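# Press a jar's lid down until it snaps shut

## Task

Push down on the lid of the free-standing jar, firmly, until it is clipped on along its whole circumference and sits flat on the rim. If one edge clips on first, you may push on the edge that is still raised. Touching the lid with the wrist camera or its bracket (on the little-finger side, near the heel of the palm) counts as failure. At the end the jar must be upright on the table, neither jar nor lid may still be moving, and the result must hold without the robot. Release the lid and withdraw the hand once finished.

## Robot and tools

Robot: a single six-joint arm carrying a five-finger right hand. Each command row is one list of 14 numbers. There is one camera, cam_wrist (616x616 fisheye), fixed to the hand. The scene may have a reference image; show_instructions displays it.

Frames. Scene frame: origin on the table top under the arm's base, +z up, +y to the left when looking along +x. Positions are in metres, orientation is a quaternion wxyz, and velocities are in m/s and rad/s. The hand point sits 0.05 m in front of the palm, where a pinch would meet. Its axes: +z runs along the straightened fingers, +y points out of the palm, +x crosses the palm from the thumb toward the little finger. Straight fingers end 0.06 to 0.07 m past the point along +z. On the little-finger side the hand spans 0.08 m from the point. A rigid bracket with the camera sits at the wrist on that side, 0.03 m beyond the point along +y and 0.11 m across. Keep this bracket off the lid: press with the palm or finger pads and keep the little-finger side turned away from the lid.

Row layout: dx, dy, dz, rx, ry, rz, little, ring, middle, index, thumb_bend, thumb_turn, force_limit, speed. Every value is in [-1, 1].
- dx to rz are an offset, not a pose. They are taken in the hand point's own axes, measured from the hand point pose in the latest result that reported it. Before any such result exists, and for later calls within the same reply, they are measured from where the robot is when the call begins. Every row in a call uses that same base, not the previous row. 1.0 equals 0.6 m of travel or 180 degrees. rx, ry, rz form a single rotation vector. All zeros pulls the hand back to the base pose, so it is not a pause.
- The finger values are targets: +1 straight/open, -1 curled into the palm. thumb_bend uses the same scale. thumb_turn: +1 beside the palm, -1 across in front of it. A pinch is roughly index -0.22, thumb_bend -0.75, thumb_turn -0.57.
- force_limit: closing load at the fingertip, linear from about 0 N at -1 to 10 N at +1 (15 N for the two thumb motors). It does not limit opening. speed: from near 0 at -1 to full at +1, where a full finger stroke takes 0.6 s.

Tools.
- execute_actions {actions, pictures}: actions holds at most one item. An empty list only reports the state, with pictures. {"rows": [...], "steps": n} takes 1 to 15 rows and n from 3 to 15 steps of 1/30 s (default 15); the last row repeats to fill the remaining steps. {"steps": n} with no rows waits up to 300 steps, counted from the previous result, and your reply time counts toward it. Each command is clipped per step to within 100 mm and 16 degrees of the measured pose, so distant targets take several calls. Three steps of each action run after its result is taken.
- move {target, speed, stop_force}: target is a single 14-number row, an offset laid out as above. It follows a straight path toward it for 0.5 to 10 s. speed is in m/s, 0.002 to 0.5, default 0.25; rotation is capped at twice that value in rad/s. stop_force is in N, 9 to 40 and optional. The path ends when the wrist sensor detects that much added resistance along the target direction; the hand then backs up 2 steps and holds. That lets a slow move aim well below the contact. The first push can overshoot, so use a very low speed. Leave stop_force out when lifting off something, and do not rely on it for moves that rotate. The path does not avoid obstacles. This arm is stiff: aiming even slightly into a firm surface without stop_force can trigger a fault.
- wait {seconds}: 0 to 10; sends nothing new.
- zoom_image {camera: "cam_wrist", region: [x0,y0,x1,y1]}: pixel box at most 504x504, origin at the top left.
- finished_scene {scene}: closes the scene and grades it. It cannot be undone.

Results. The state line reports hand point position, quaternion and velocities. "Wrist force"/"Wrist torque" are given in hand axes. A push on a surface reads as force pointing back into the arm. Expect an offset of up to about 4 N, noise of about 2.4 N, saturation near 50 N, and sometimes "no reading". hand_measured, hand_stopped_by (moving, target, force, stalled, fault) and hand_load_n list six values in motor order. "Hand target" shows where the controller is steering. "pose unreachable" and HELD mean the clearance check changed or blocked the command. A move line reports done, off_target, moving, held, fault or contact (stop_force fired), plus limits=paced (pose clipped) or limits=held, and the distance to target.

Hazards. A joint torque at its limit (wrist joints 25.7 N m, others 138 N m) or an external force of 150 N stops the arm for 10 s. Holding loads heats the motors: a warning appears at 70 °C and a brake stop at 85 °C. Avoid knocking the jar over or off the table, slamming, and very hard pushes. Objects may get brief random nudges. Suggested order: look, position the hand above the lid with the palm facing down and the bracket turned aside, descend slowly with stop_force, repeat presses on any edge still raised, lift clear, then confirm the jar is upright and the lid is flat before calling finished_scene.

Each tool is called after "Emit:" by a JSON object that holds its "fn" and its "kwargs".

Reference images:

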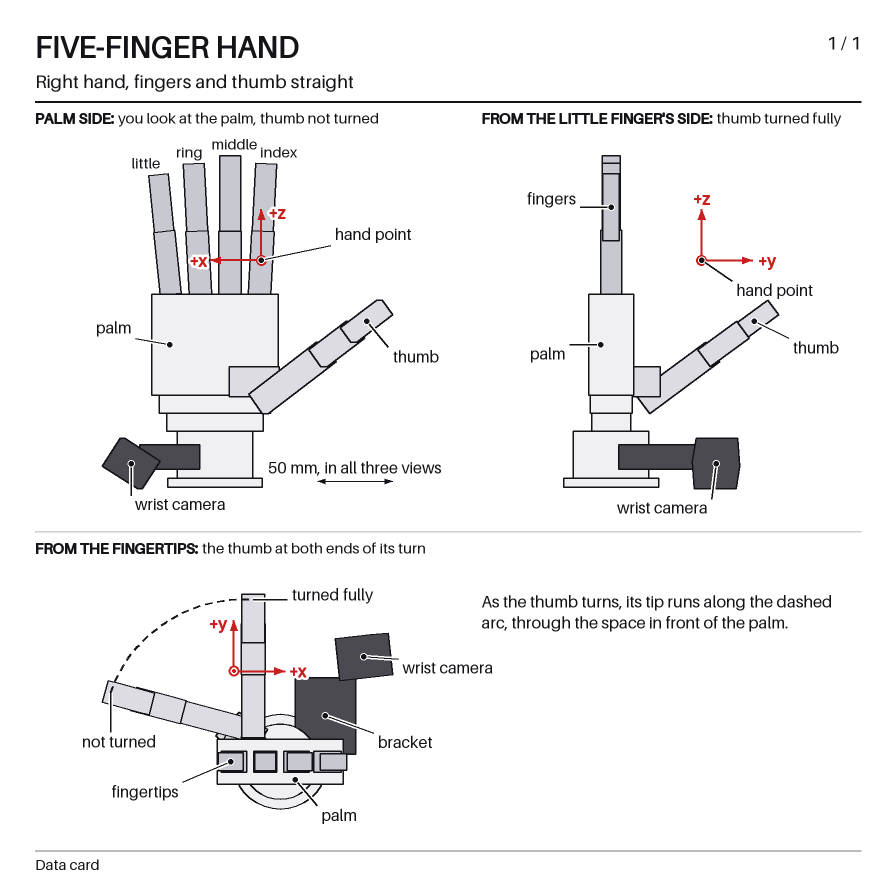

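## Session

I'll start by looking at the current state.

Emit:
{"fn": "execute_actions", "kwargs": {"actions": []}}

Scene clock: 0.00 s of 5400.00 s.
end_effector_position=(+0.5382, +0.3133, +0.1574) hand_measured=(+1.000, +1.000, +1.000, +1.000, +1.000, +1.000) hand_load_n=(+0.0, +0.0, +0.0, +0.0, +0.0, +0.0) hand_stopped_by=(target, target, target, target, target, target) hand_force_limit=0.00 hand_speed=-0.80 end_effector_quat_wxyz=(-0.223, +0.308, +0.917, -0.118) end_effector_velocity=(+0.000, +0.000, -0.000) end_effector_angular_velocity=(+0.001, -0.001, +0.001)
Joint positions: [ 0.18  -0.48   0.75   1.823  1.509 -0.68 ]
Joint velocities: [ 0.     0.    -0.    -0.001 -0.    -0.001]
Motor temperatures (°C, as the motors report them): [29 31 31 40 35 36]
Wrist force (N, on the end effector, along its own x y z axes, offset not removed): no reading
Wrist torque (N m, same axes, about the end effector's origin, offset not removed): no reading
Hand target: +0.538, +0.313, +0.157; -0.223, +0.308, +0.917, -0.118

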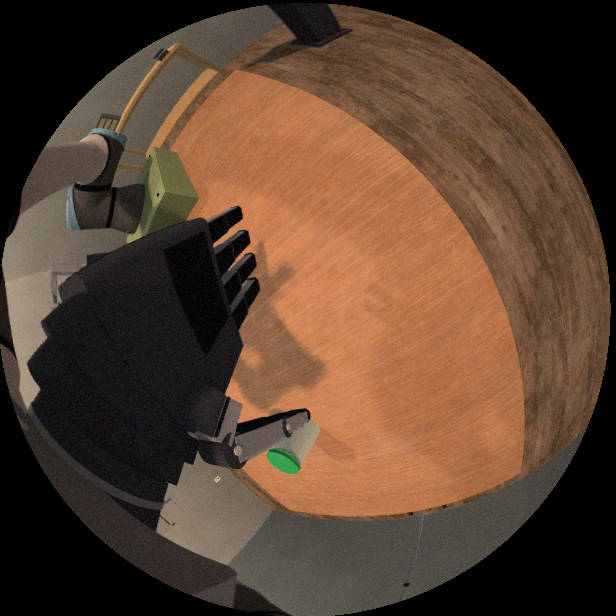

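Emit:
{"fn": "zoom_image", "kwargs": {"camera": "cam_wrist", "region": [240, 390, 370, 500]}}

Region (240, 390, 370, 500) of cam_wrist's 616x616 image, scaled by 3.877, with more detail than that image has; it fills the top 426 rows of this view, and the rest is white.

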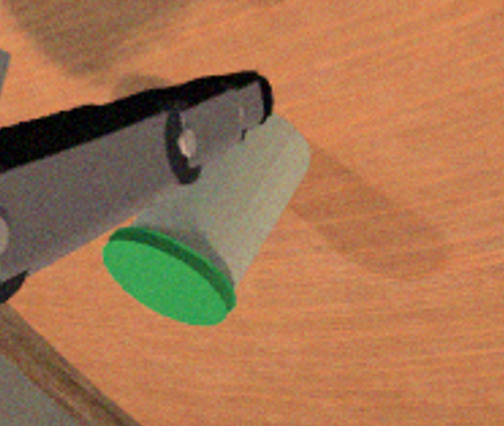

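Emit:
{"fn": "move", "kwargs": {"target": [-0.3867, -0.2770, -0.2137, -0.3150, -0.1263, 0.2734, 1, 1, 1, 1, 1, 1, 0.0, -0.8], "speed": 0.4}}

Scene clock: 6.07 s of 5400.00 s.
end_effector_position=(+0.6788, +0.0502, +0.2495) hand_measured=(+1.000, +1.000, +1.000, +1.000, +1.000, +1.000) hand_load_n=(+0.0, +0.0, +0.0, +0.0, +0.0, +0.0) hand_stopped_by=(target, target, target, target, target, target) hand_force_limit=0.00 hand_speed=-0.80 end_effector_quat_wxyz=(+0.182, +0.683, +0.683, +0.183) end_effector_velocity=(+0.001, -0.001, -0.001) end_effector_angular_velocity=(+0.000, -0.005, -0.005)
Joint positions: [-0.193 -1.029  1.411  0.686  1.507 -0.092]
Joint velocities: [-0.001  0.001  0.002 -0.009  0.001  0.004]
Motor temperatures (°C, as the motors report them): [29 31 31 40 35 36]
Wrist force (N, on the end effector, along its own x y z axes, offset not removed): [0.9 1.9 0.5]
Wrist torque (N m, same axes, about the end effector's origin, offset not removed): [0.28 -0.26 0.18]
Hand target: +0.679, +0.050, +0.250; +0.183, +0.683, +0.683, +0.184
Off the commanded pose: 0.001 m, 0 deg.
Kept back: nothing.
After step 90, 0.73 s passed at rest.
move: done
camera_calibration (this result's frames):
cam_wrist: T_world_to_cam=[[0.885583, -0.0984133, 0.453935, -0.702883], [-0.318919, -0.839349, 0.440209, 0.147825], [0.337687, -0.534611, -0.774699, 0.121902], [0, 0, 0, 1]] pos_world=[0.628441, 0.120073, 0.348426]

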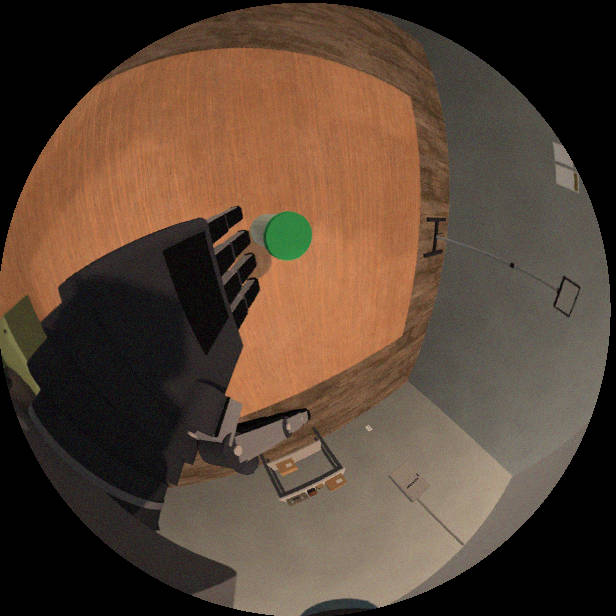

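Emit:
{"fn": "zoom_image", "kwargs": {"camera": "cam_wrist", "region": [240, 190, 330, 280]}}

Region (240, 190, 330, 280) of cam_wrist's 616x616 image, scaled by 5.600, with more detail than that image has.

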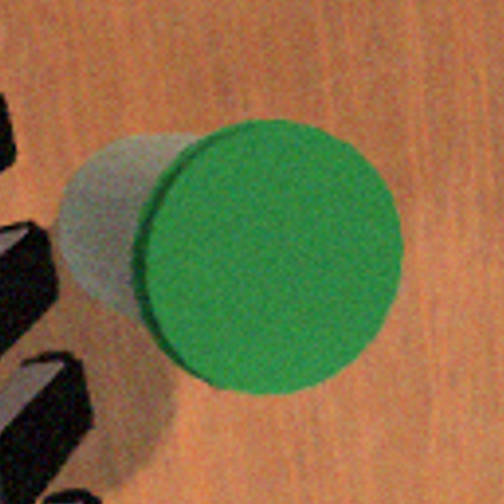

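Emit:
{"fn": "move", "kwargs": {"target": [-0.0203, 0.1129, 0.1701, -0.3333, 0, 0, 1, 1, 1, 1, 1, 1, 0.0, -0.8], "speed": 0.35}}

Scene clock: 9.13 s of 5400.00 s.
end_effector_position=(+0.7887, +0.0381, +0.1951) hand_measured=(+1.000, +1.000, +1.000, +1.000, +1.000, +1.000) hand_load_n=(+0.0, +0.0, +0.0, +0.0, +0.0, +0.0) hand_stopped_by=(target, target, target, target, target, target) hand_force_limit=0.00 hand_speed=-0.80 end_effector_quat_wxyz=(+0.499, +0.501, +0.500, +0.500) end_effector_velocity=(+0.002, -0.000, -0.000) end_effector_angular_velocity=(+0.000, -0.013, -0.000)
Joint positions: [-0.203 -0.759  1.733 -0.955  1.451  0.009]
Joint velocities: [ 0.     0.008 -0.004 -0.017  0.001  0.002]
Motor temperatures (°C, as the motors report them): [29 31 31 40 35 36]
Wrist force (N, on the end effector, along its own x y z axes, offset not removed): [-1.2 1.7 -1.3]
Wrist torque (N m, same axes, about the end effector's origin, offset not removed): [0.33 0.22 -0.02]
Hand target: +0.789, +0.038, +0.195; +0.500, +0.501, +0.500, +0.500
Off the commanded pose: 0.000 m, 0 deg.
Kept back: nothing.
move: done
camera_calibration (this result's frames):
cam_wrist: T_world_to_cam=[[0.0507143, -0.0992488, 0.993769, -0.223564], [-0.542389, -0.838257, -0.0560383, 0.469666], [0.838596, -0.536167, -0.096343, -0.491186], [0, 0, 0, 1]] pos_world=[0.677986, 0.108154, 0.201168]

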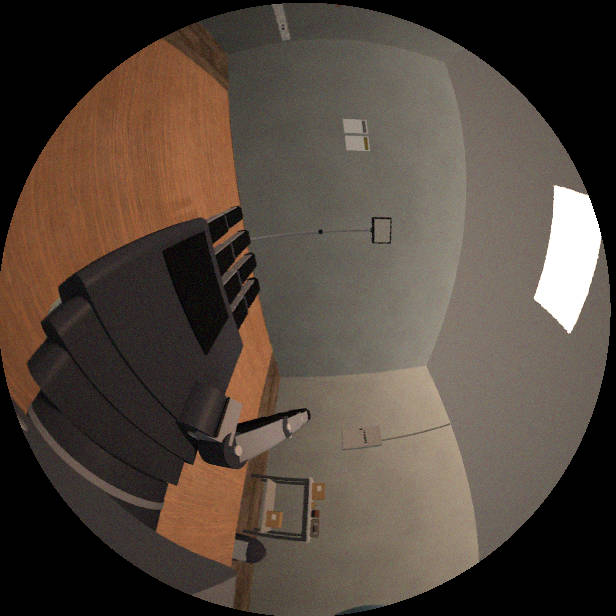

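Emit:
{"fn": "move", "kwargs": {"target": [0, -0.0167, 0, 0, 0, 0, 1, 1, 1, 1, 1, 1, 0.0, -0.8], "speed": 0.03, "stop_force": 10}}

Emit:
{"fn": "move", "kwargs": {"target": [0, -0.025, 0, 0, 0, 0, 1, 1, 1, 1, 1, 1, 0.0, -0.8], "speed": 0.005, "stop_force": 12}}

Scene clock: 10.37 s of 5400.00 s.
end_effector_position=(+0.7887, +0.0381, +0.1853) hand_measured=(+1.000, +1.000, +1.000, +1.000, +1.000, +1.000) hand_load_n=(+0.0, +0.0, +0.0, +0.0, +0.0, +0.0) hand_stopped_by=(target, target, target, target, target, target) hand_force_limit=0.00 hand_speed=-0.80 end_effector_quat_wxyz=(+0.499, +0.501, +0.500, +0.500) end_effector_velocity=(-0.000, -0.000, -0.002) end_effector_angular_velocity=(+0.000, +0.000, -0.000)
Joint positions: [-0.203 -0.739  1.731 -0.973  1.451  0.009]
Joint velocities: [-0.     0.004 -0.    -0.003  0.     0.   ]
Motor temperatures (°C, as the motors report them): [29 31 31 40 35 36]
Wrist force (N, on the end effector, along its own x y z axes, offset not removed): [-1.1 2.5 0.6]
Wrist torque (N m, same axes, about the end effector's origin, offset not removed): [0.22 0.04 0.05]
Hand target: +0.789, +0.038, +0.185; +0.499, +0.501, +0.500, +0.500
Off the commanded pose: 0.000 m, 0 deg.
Kept back: nothing.
move: done
camera_calibration (this result's frames):
cam_wrist: T_world_to_cam=[[0.0507031, -0.0993627, 0.993759, -0.213777], [-0.542389, -0.83825, -0.0561404, 0.469145], [0.838596, -0.536157, -0.0963951, -0.492123], [0, 0, 0, 1]] pos_world=[0.677991, 0.108164, 0.191343]

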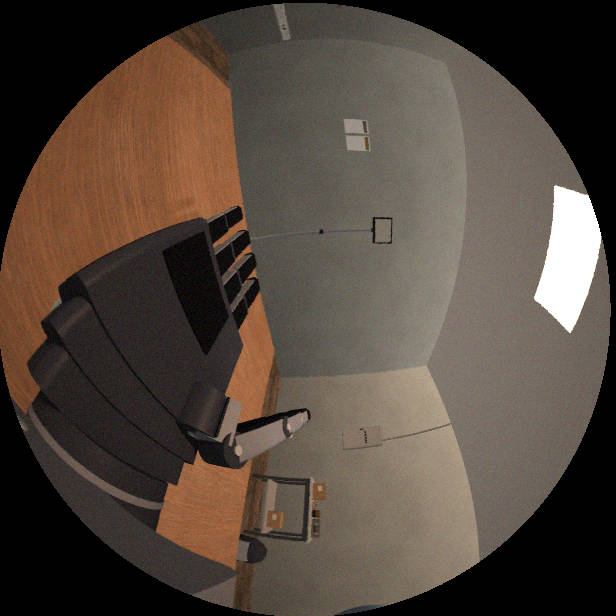

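Scene clock: 11.37 s of 5400.00 s.
end_effector_position=(+0.7887, +0.0381, +0.1823) hand_measured=(+1.000, +1.000, +1.000, +1.000, +1.000, +1.000) hand_load_n=(+0.0, +0.0, +0.0, +0.0, +0.0, +0.0) hand_stopped_by=(target, target, target, target, target, target) hand_force_limit=0.00 hand_speed=-0.80 end_effector_quat_wxyz=(+0.500, +0.501, +0.500, +0.500) end_effector_velocity=(-0.000, -0.000, +0.001) end_effector_angular_velocity=(+0.000, +0.003, -0.000)
Joint positions: [-0.203 -0.733  1.731 -0.979  1.451  0.009]
Joint velocities: [-0.    -0.003 -0.     0.006 -0.    -0.   ]
Motor temperatures (°C, as the motors report them): [29 31 31 40 35 36]
Wrist force (N, on the end effector, along its own x y z axes, offset not removed): [-0.7 15.1 -6.9]
Wrist torque (N m, same axes, about the end effector's origin, offset not removed): [1.78 0.27 0.53]
Hand target: +0.789, +0.038, +0.182; +0.500, +0.501, +0.500, +0.500
Off the commanded pose: 0.012 m, 0 deg.
Kept back: nothing.
move: contact
camera_calibration (this result's frames):
cam_wrist: T_world_to_cam=[[0.0502159, -0.0993019, 0.993789, -0.210443], [-0.542353, -0.838259, -0.0563559, 0.469035], [0.838649, -0.536154, -0.0959506, -0.492594], [0, 0, 0, 1]] pos_world=[0.678063, 0.108169, 0.188304]

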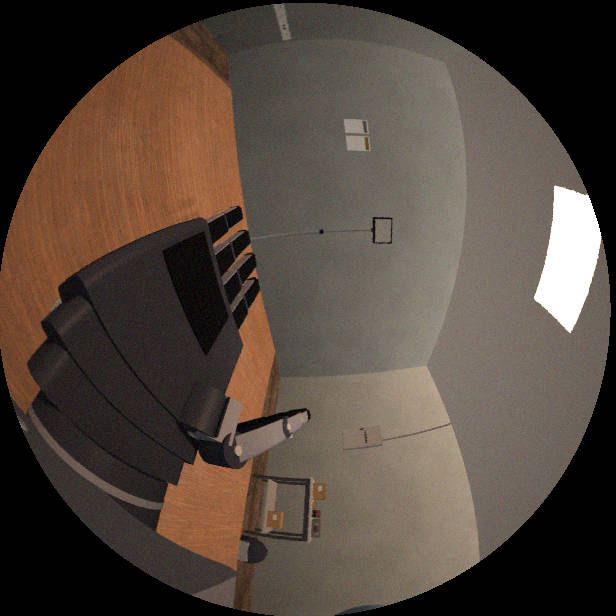

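Emit:
{"fn": "execute_actions", "kwargs": {"actions": [{"rows": [[0,-0.0002,0,0,0,0,1,1,1,1,1,1,0,-0.8],[0,-0.0004,0,0,0,0,1,1,1,1,1,1,0,-0.8],[0,-0.0006,0,0,0,0,1,1,1,1,1,1,0,-0.8],[0,-0.0008,0,0,0,0,1,1,1,1,1,1,0,-0.8],[0,-0.0010,0,0,0,0,1,1,1,1,1,1,0,-0.8],[0,-0.0012,0,0,0,0,1,1,1,1,1,1,0,-0.8],[0,-0.0014,0,0,0,0,1,1,1,1,1,1,0,-0.8],[0,-0.0016,0,0,0,0,1,1,1,1,1,1,0,-0.8],[0,-0.0017,0,0,0,0,1,1,1,1,1,1,0,-0.8]], "steps": 15}]}}

Scene clock: 11.97 s of 5400.00 s.
end_effector_position=(+0.7887, +0.0381, +0.1816) hand_measured=(+1.000, +1.000, +1.000, +1.000, +1.000, +1.000) hand_load_n=(+0.0, +0.0, +0.0, +0.0, +0.0, +0.0) hand_stopped_by=(target, target, target, target, target, target) hand_force_limit=0.00 hand_speed=-0.80 end_effector_quat_wxyz=(+0.500, +0.501, +0.500, +0.500) end_effector_velocity=(+0.000, -0.000, -0.000) end_effector_angular_velocity=(-0.000, -0.002, -0.000)
Joint positions: [-0.203 -0.732  1.731 -0.98   1.451  0.009]
Joint velocities: [-0.     0.002 -0.001 -0.002  0.     0.   ]
Motor temperatures (°C, as the motors report them): [29 31 31 40 35 36]
Wrist force (N, on the end effector, along its own x y z axes, offset not removed): [0.3 36.0 -15.1]
Wrist torque (N m, same axes, about the end effector's origin, offset not removed): [3.75 0.52 1.44]
Steps of this call (steps 1 to 6: nothing new was sent; steps 7 to 18: the first 12 steps of this action). Readings (end_effector_position | what the end effector reports):
7: (+0.7887, +0.0381, +0.1824) | hand_measured=(+1.000, +1.000, +1.000, +1.000, +1.000, +1.000) hand_load_n=(+0.0, +0.0, +0.0, +0.0, +0.0, +0.0) hand_stopped_by=(target, target, target, target, target, target) hand_force_limit=0.00 hand_speed=-0.80
8: (+0.7887, +0.0381, +0.1824) | hand_measured=(+1.000, +1.000, +1.000, +1.000, +1.000, +1.000) hand_load_n=(+0.0, +0.0, +0.0, +0.0, +0.0, +0.0) hand_stopped_by=(target, target, target, target, target, target) hand_force_limit=0.00 hand_speed=-0.80
10: (+0.7887, +0.0381, +0.1823) | hand_measured=(+1.000, +1.000, +1.000, +1.000, +1.000, +1.000) hand_load_n=(+0.0, +0.0, +0.0, +0.0, +0.0, +0.0) hand_stopped_by=(target, target, target, target, target, target) hand_force_limit=0.00 hand_speed=-0.80
14: (+0.7887, +0.0381, +0.1819) | hand_measured=(+1.000, +1.000, +1.000, +1.000, +1.000, +1.000) hand_load_n=(+0.0, +0.0, +0.0, +0.0, +0.0, +0.0) hand_stopped_by=(target, target, target, target, target, target) hand_force_limit=0.00 hand_speed=-0.80
18: the state above

Emit:
{"fn": "execute_actions", "kwargs": {"actions": [{"rows": [[0,-0.0005,-0.0002,0,0,0,1,1,1,1,1,1,0,-0.8],[0,-0.0005,-0.0004,0,0,0,1,1,1,1,1,1,0,-0.8],[0,-0.0006,-0.0006,0,0,0,1,1,1,1,1,1,0,-0.8],[0,-0.0007,-0.0008,0,0,0,1,1,1,1,1,1,0,-0.8],[0,-0.0008,-0.0008,0,0,0,1,1,1,1,1,1,0,-0.8],[0,-0.0009,-0.0008,0,0,0,1,1,1,1,1,1,0,-0.8],[0,-0.0010,-0.0008,0,0,0,1,1,1,1,1,1,0,-0.8]], "steps": 15}]}}

Scene clock: 12.70 s of 5400.00 s.
end_effector_position=(+0.7883, +0.0381, +0.1811) hand_measured=(+1.000, +1.000, +1.000, +1.000, +1.000, +1.000) hand_load_n=(+0.0, +0.0, +0.0, +0.0, +0.0, +0.0) hand_stopped_by=(target, target, target, target, target, target) hand_force_limit=0.00 hand_speed=-0.80 end_effector_quat_wxyz=(+0.500, +0.501, +0.500, +0.500) end_effector_velocity=(-0.000, -0.000, -0.001) end_effector_angular_velocity=(+0.000, +0.001, -0.000)
Joint positions: [-0.203 -0.731  1.732 -0.982  1.451  0.009]
Joint velocities: [ 0.     0.     0.001 -0.001  0.     0.   ]
Motor temperatures (°C, as the motors report them): [29 31 31 40 35 36]
Wrist force (N, on the end effector, along its own x y z axes, offset not removed): [-1.7 43.1 -11.9]
Wrist torque (N m, same axes, about the end effector's origin, offset not removed): [3.83 0.56 1.46]
Off your previous action's commanded pose: 0.000 m, 0 deg at its last step (step 3 of this call).
Steps of this call (steps 1 to 3: the last 3 steps of your previous action; steps 4 to 10: nothing new was sent; steps 11 to 22: the first 12 steps of this action). Readings (end_effector_position | what the end effector reports):
11: (+0.7888, +0.0381, +0.1813) | hand_measured=(+1.000, +1.000, +1.000, +1.000, +1.000, +1.000) hand_load_n=(+0.0, +0.0, +0.0, +0.0, +0.0, +0.0) hand_stopped_by=(target, target, target, target, target, target) hand_force_limit=0.00 hand_speed=-0.80
12: (+0.7888, +0.0381, +0.1814) | hand_measured=(+1.000, +1.000, +1.000, +1.000, +1.000, +1.000) hand_load_n=(+0.0, +0.0, +0.0, +0.0, +0.0, +0.0) hand_stopped_by=(target, target, target, target, target, target) hand_force_limit=0.00 hand_speed=-0.80
14: (+0.7887, +0.0381, +0.1814) | hand_measured=(+1.000, +1.000, +1.000, +1.000, +1.000, +1.000) hand_load_n=(+0.0, +0.0, +0.0, +0.0, +0.0, +0.0) hand_stopped_by=(target, target, target, target, target, target) hand_force_limit=0.00 hand_speed=-0.80
18: (+0.7884, +0.0381, +0.1812) | hand_measured=(+1.000, +1.000, +1.000, +1.000, +1.000, +1.000) hand_load_n=(+0.0, +0.0, +0.0, +0.0, +0.0, +0.0) hand_stopped_by=(target, target, target, target, target, target) hand_force_limit=0.00 hand_speed=-0.80
22: the state above

Emit:
{"fn": "execute_actions", "kwargs": {"actions": [{"rows": [[0,-0.0003,-0.0003,0,0,0,1,1,1,1,1,1,0,-0.8],[0,-0.0004,-0.0005,0,0,0,1,1,1,1,1,1,0,-0.8],[0,-0.0005,-0.0007,0,0,0,1,1,1,1,1,1,0,-0.8],[0,-0.0006,-0.0009,0,0,0,1,1,1,1,1,1,0,-0.8],[0,-0.0008,-0.0011,0,0,0,1,1,1,1,1,1,0,-0.8],[0,-0.0010,-0.0012,0,0,0,1,1,1,1,1,1,0,-0.8],[0,-0.0012,-0.0012,0,0,0,1,1,1,1,1,1,0,-0.8],[0,-0.0013,-0.0012,0,0,0,1,1,1,1,1,1,0,-0.8]], "steps": 15}]}}

Scene clock: 13.23 s of 5400.00 s.
end_effector_position=(+0.7875, +0.0381, +0.1800) hand_measured=(+1.000, +1.000, +1.000, +1.000, +1.000, +1.000) hand_load_n=(+0.0, +0.0, +0.0, +0.0, +0.0, +0.0) hand_stopped_by=(target, target, target, target, target, target) hand_force_limit=0.00 hand_speed=-0.80 end_effector_quat_wxyz=(+0.499, +0.501, +0.500, +0.500) end_effector_velocity=(-0.002, +0.000, -0.006) end_effector_angular_velocity=(+0.000, +0.009, -0.000)
Joint positions: [-0.203 -0.73   1.734 -0.984  1.451  0.009]
Joint velocities: [ 0.     0.004  0.005 -0.001  0.    -0.001]
Motor temperatures (°C, as the motors report them): [29 31 31 40 35 36]
Wrist force (N, on the end effector, along its own x y z axes, offset not removed): [0.1 10.4 -1.5]
Wrist torque (N m, same axes, about the end effector's origin, offset not removed): [1.03 0.07 0.40]
Off your previous action's commanded pose: 0.000 m, 0 deg at its last step (step 3 of this call).
Steps of this call (steps 1 to 3: the last 3 steps of your previous action; step 4: nothing new was sent; steps 5 to 16: the first 12 steps of this action). Readings (end_effector_position | what the end effector reports):
5: (+0.7883, +0.0381, +0.1811) | hand_measured=(+1.000, +1.000, +1.000, +1.000, +1.000, +1.000) hand_load_n=(+0.0, +0.0, +0.0, +0.0, +0.0, +0.0) hand_stopped_by=(target, target, target, target, target, target) hand_force_limit=0.00 hand_speed=-0.80
6: (+0.7883, +0.0381, +0.1811) | hand_measured=(+1.000, +1.000, +1.000, +1.000, +1.000, +1.000) hand_load_n=(+0.0, +0.0, +0.0, +0.0, +0.0, +0.0) hand_stopped_by=(target, target, target, target, target, target) hand_force_limit=0.00 hand_speed=-0.80
8: (+0.7882, +0.0381, +0.1811) | hand_measured=(+1.000, +1.000, +1.000, +1.000, +1.000, +1.000) hand_load_n=(+0.0, +0.0, +0.0, +0.0, +0.0, +0.0) hand_stopped_by=(target, target, target, target, target, target) hand_force_limit=0.00 hand_speed=-0.80
12: (+0.7879, +0.0381, +0.1809) | hand_measured=(+1.000, +1.000, +1.000, +1.000, +1.000, +1.000) hand_load_n=(+0.0, +0.0, +0.0, +0.0, +0.0, +0.0) hand_stopped_by=(target, target, target, target, target, target) hand_force_limit=0.00 hand_speed=-0.80
16: the state above

Emit:
{"fn": "move", "kwargs": {"target": [0, -0.01, 0, 0, 0, 0, 1, 1, 1, 1, 1, 1, 0.0, -0.8], "speed": 0.003, "stop_force": 25}}

Scene clock: 14.07 s of 5400.00 s.
end_effector_position=(+0.7875, +0.0381, +0.1796) hand_measured=(+1.000, +1.000, +1.000, +1.000, +1.000, +1.000) hand_load_n=(+0.0, +0.0, +0.0, +0.0, +0.0, +0.0) hand_stopped_by=(target, target, target, target, target, target) hand_force_limit=0.00 hand_speed=-0.80 end_effector_quat_wxyz=(+0.500, +0.501, +0.500, +0.500) end_effector_velocity=(+0.000, +0.000, +0.001) end_effector_angular_velocity=(-0.000, -0.000, +0.000)
Joint positions: [-0.203 -0.729  1.734 -0.987  1.451  0.009]
Joint velocities: [ 0.    -0.003  0.     0.003 -0.    -0.   ]
Motor temperatures (°C, as the motors report them): [29 31 31 40 35 36]
Wrist force (N, on the end effector, along its own x y z axes, offset not removed): [0.0 43.6 -21.0]
Wrist torque (N m, same axes, about the end effector's origin, offset not removed): [5.03 0.47 1.28]
Hand target: +0.787, +0.038, +0.180; +0.500, +0.501, +0.500, +0.500
Off your previous action's commanded pose: 0.000 m, 0 deg at its last step (step 3 of this call).
Off the commanded pose: 0.006 m, 0 deg.
Kept back: nothing.
move: contact
camera_calibration (this result's frames):
cam_wrist: T_world_to_cam=[[0.0497841, -0.0992511, 0.993816, -0.207299], [-0.542317, -0.838268, -0.05655, 0.468282], [0.838697, -0.536149, -0.095558, -0.49192], [0, 0, 0, 1]] pos_world=[0.67685, 0.108229, 0.185492]

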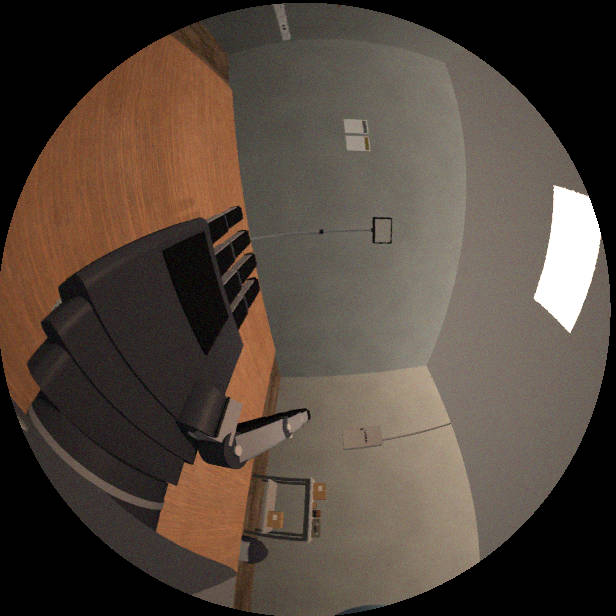

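Emit:
{"fn": "execute_actions", "kwargs": {"actions": [{"rows": [[0,0,0,0.0005,0,0,1,1,1,1,1,1,0,-0.8],[0,-0.0001,0,0.001,0,0,1,1,1,1,1,1,0,-0.8],[0,-0.0002,0,0.0015,0,0,1,1,1,1,1,1,0,-0.8],[0,-0.0003,0,0.002,0,0,1,1,1,1,1,1,0,-0.8],[0,-0.0004,0,0.0025,0,0,1,1,1,1,1,1,0,-0.8],[0,-0.0005,0,0.003,0,0,1,1,1,1,1,1,0,-0.8],[0,-0.0006,0,0.0033,0,0,1,1,1,1,1,1,0,-0.8],[0,-0.0007,0,0.0033,0,0,1,1,1,1,1,1,0,-0.8]], "steps": 15}]}}

Scene clock: 15.37 s of 5400.00 s.
end_effector_position=(+0.7875, +0.0381, +0.1791) hand_measured=(+1.000, +1.000, +1.000, +1.000, +1.000, +1.000) hand_load_n=(+0.0, +0.0, +0.0, +0.0, +0.0, +0.0) hand_stopped_by=(target, target, target, target, target, target) hand_force_limit=0.00 hand_speed=-0.80 end_effector_quat_wxyz=(+0.497, +0.503, +0.502, +0.498) end_effector_velocity=(+0.000, -0.000, +0.000) end_effector_angular_velocity=(-0.000, +0.008, -0.000)
Joint positions: [-0.203 -0.732  1.733 -0.973  1.45   0.008]
Joint velocities: [-0.    -0.003 -0.002  0.014 -0.    -0.001]
Motor temperatures (°C, as the motors report them): [29 31 31 40 35 36]
Wrist force (N, on the end effector, along its own x y z axes, offset not removed): [1.9 23.2 7.5]
Wrist torque (N m, same axes, about the end effector's origin, offset not removed): [0.21 -0.64 0.86]
Steps of this call (steps 1 to 27: nothing new was sent; steps 28 to 39: the first 12 steps of this action). Readings (end_effector_position | what the end effector reports):
28: (+0.7875, +0.0381, +0.1796) | hand_measured=(+1.000, +1.000, +1.000, +1.000, +1.000, +1.000) hand_load_n=(+0.0, +0.0, +0.0, +0.0, +0.0, +0.0) hand_stopped_by=(target, target, target, target, target, target) hand_force_limit=0.00 hand_speed=-0.80
29: (+0.7875, +0.0381, +0.1796) | hand_measured=(+1.000, +1.000, +1.000, +1.000, +1.000, +1.000) hand_load_n=(+0.0, +0.0, +0.0, +0.0, +0.0, +0.0) hand_stopped_by=(target, target, target, target, target, target) hand_force_limit=0.00 hand_speed=-0.80
31: (+0.7874, +0.0381, +0.1795) | hand_measured=(+1.000, +1.000, +1.000, +1.000, +1.000, +1.000) hand_load_n=(+0.0, +0.0, +0.0, +0.0, +0.0, +0.0) hand_stopped_by=(target, target, target, target, target, target) hand_force_limit=0.00 hand_speed=-0.80
35: (+0.7874, +0.0381, +0.1792) | hand_measured=(+1.000, +1.000, +1.000, +1.000, +1.000, +1.000) hand_load_n=(+0.0, +0.0, +0.0, +0.0, +0.0, +0.0) hand_stopped_by=(target, target, target, target, target, target) hand_force_limit=0.00 hand_speed=-0.80
39: the state above

Emit:
{"fn": "move", "kwargs": {"target": [0, 0.04, 0, 0, 0, 0, 1, 1, 1, 1, 1, 1, 0.0, -0.8], "speed": 0.06}}

Emit:
{"fn": "move", "kwargs": {"target": [0.1, 0.03, -0.33, 0.22, 0, 0, 1, 1, 1, 1, 1, 1, 0.0, -0.8], "speed": 0.3}}

Scene clock: 16.47 s of 5400.00 s.
end_effector_position=(+0.7877, +0.0381, +0.2029) hand_measured=(+1.000, +1.000, +1.000, +1.000, +1.000, +1.000) hand_load_n=(+0.0, +0.0, +0.0, +0.0, +0.0, +0.0) hand_stopped_by=(target, target, target, target, target, target) hand_force_limit=0.00 hand_speed=-0.80 end_effector_quat_wxyz=(+0.497, +0.503, +0.502, +0.498) end_effector_velocity=(-0.000, +0.000, +0.002) end_effector_angular_velocity=(+0.001, +0.001, +0.000)
Joint positions: [-0.203 -0.779  1.736 -0.93   1.45   0.008]
Joint velocities: [-0.    -0.005  0.     0.006 -0.     0.   ]
Motor temperatures (°C, as the motors report them): [29 31 31 40 35 36]
Wrist force (N, on the end effector, along its own x y z axes, offset not removed): [-0.6 -1.0 -1.6]
Wrist torque (N m, same axes, about the end effector's origin, offset not removed): [0.03 0.07 0.00]
Hand target: +0.788, +0.038, +0.203; +0.497, +0.503, +0.502, +0.498
Off your previous action's commanded pose: 0.000 m, 0 deg at its last step (step 3 of this call).
Off the commanded pose: 0.000 m, 0 deg.
Kept back: nothing.
move: done
camera_calibration (this result's frames):
cam_wrist: T_world_to_cam=[[0.0592039, -0.0991645, 0.993308, -0.237815], [-0.542816, -0.838281, -0.0513344, 0.468986], [0.837762, -0.536145, -0.103458, -0.487491], [0, 0, 0, 1]] pos_world=[0.677055, 0.108194, 0.209864]

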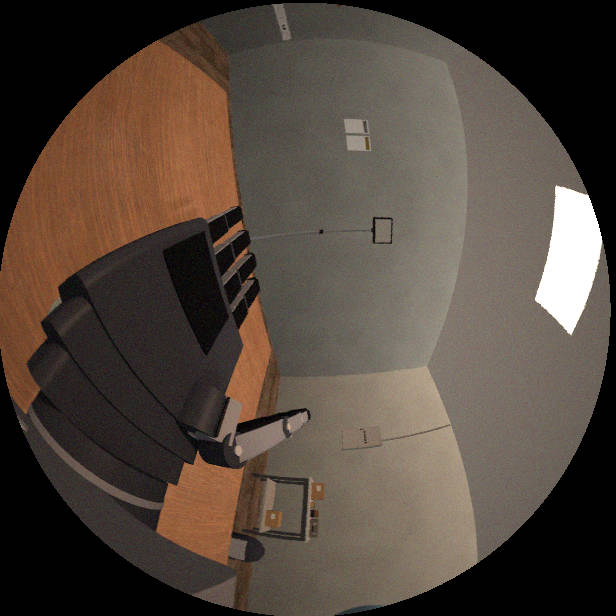

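Scene clock: 18.20 s of 5400.00 s.
end_effector_position=(+0.5897, +0.0980, +0.2225) hand_measured=(+1.000, +1.000, +1.000, +1.000, +1.000, +1.000) hand_load_n=(+0.0, +0.0, +0.0, +0.0, +0.0, +0.0) hand_stopped_by=(target, target, target, target, target, target) hand_force_limit=0.00 hand_speed=-0.80 end_effector_quat_wxyz=(+0.298, +0.641, +0.641, +0.298) end_effector_velocity=(-0.002, +0.001, +0.001) end_effector_angular_velocity=(+0.000, +0.008, -0.000)
Joint positions: [-0.101 -1.261  1.971  0.009  1.549 -0.004]
Joint velocities: [ 0.002 -0.004 -0.002  0.013  0.002  0.001]
Motor temperatures (°C, as the motors report them): [29 31 31 40 35 36]
Wrist force (N, on the end effector, along its own x y z axes, offset not removed): [-0.5 1.1 -1.1]
Wrist torque (N m, same axes, about the end effector's origin, offset not removed): [0.24 0.13 0.06]
Hand target: +0.590, +0.098, +0.223; +0.298, +0.641, +0.641, +0.298
Off the commanded pose: 0.001 m, 0 deg.
Kept back: nothing.
move: done
camera_calibration (this result's frames):
cam_wrist: T_world_to_cam=[[0.678294, -0.0984568, 0.728165, -0.545794], [-0.450171, -0.838908, 0.305909, 0.278707], [0.580744, -0.535295, -0.613348, -0.0225882], [0, 0, 0, 1]] pos_world=[0.508793, 0.167981, 0.298315]

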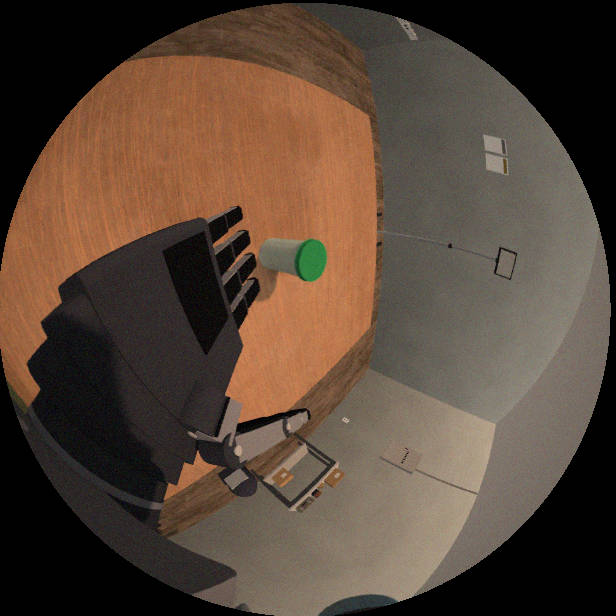

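Emit:
{"fn": "zoom_image", "kwargs": {"camera": "cam_wrist", "region": [250, 220, 340, 310]}}

Region (250, 220, 340, 310) of cam_wrist's 616x616 image, scaled by 5.600, with more detail than that image has.

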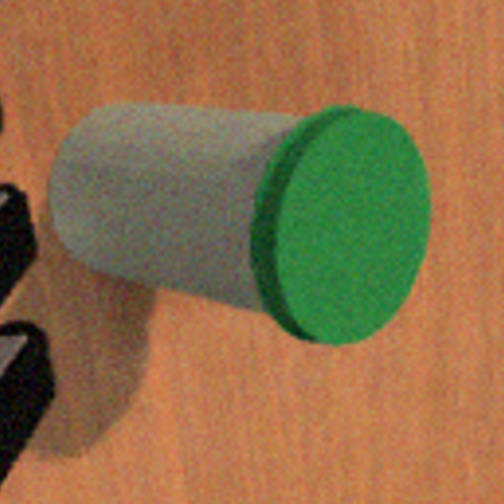

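Emit:
{"fn": "finished_scene", "kwargs": {"scene": 1}}

The scene is finished: the task was done.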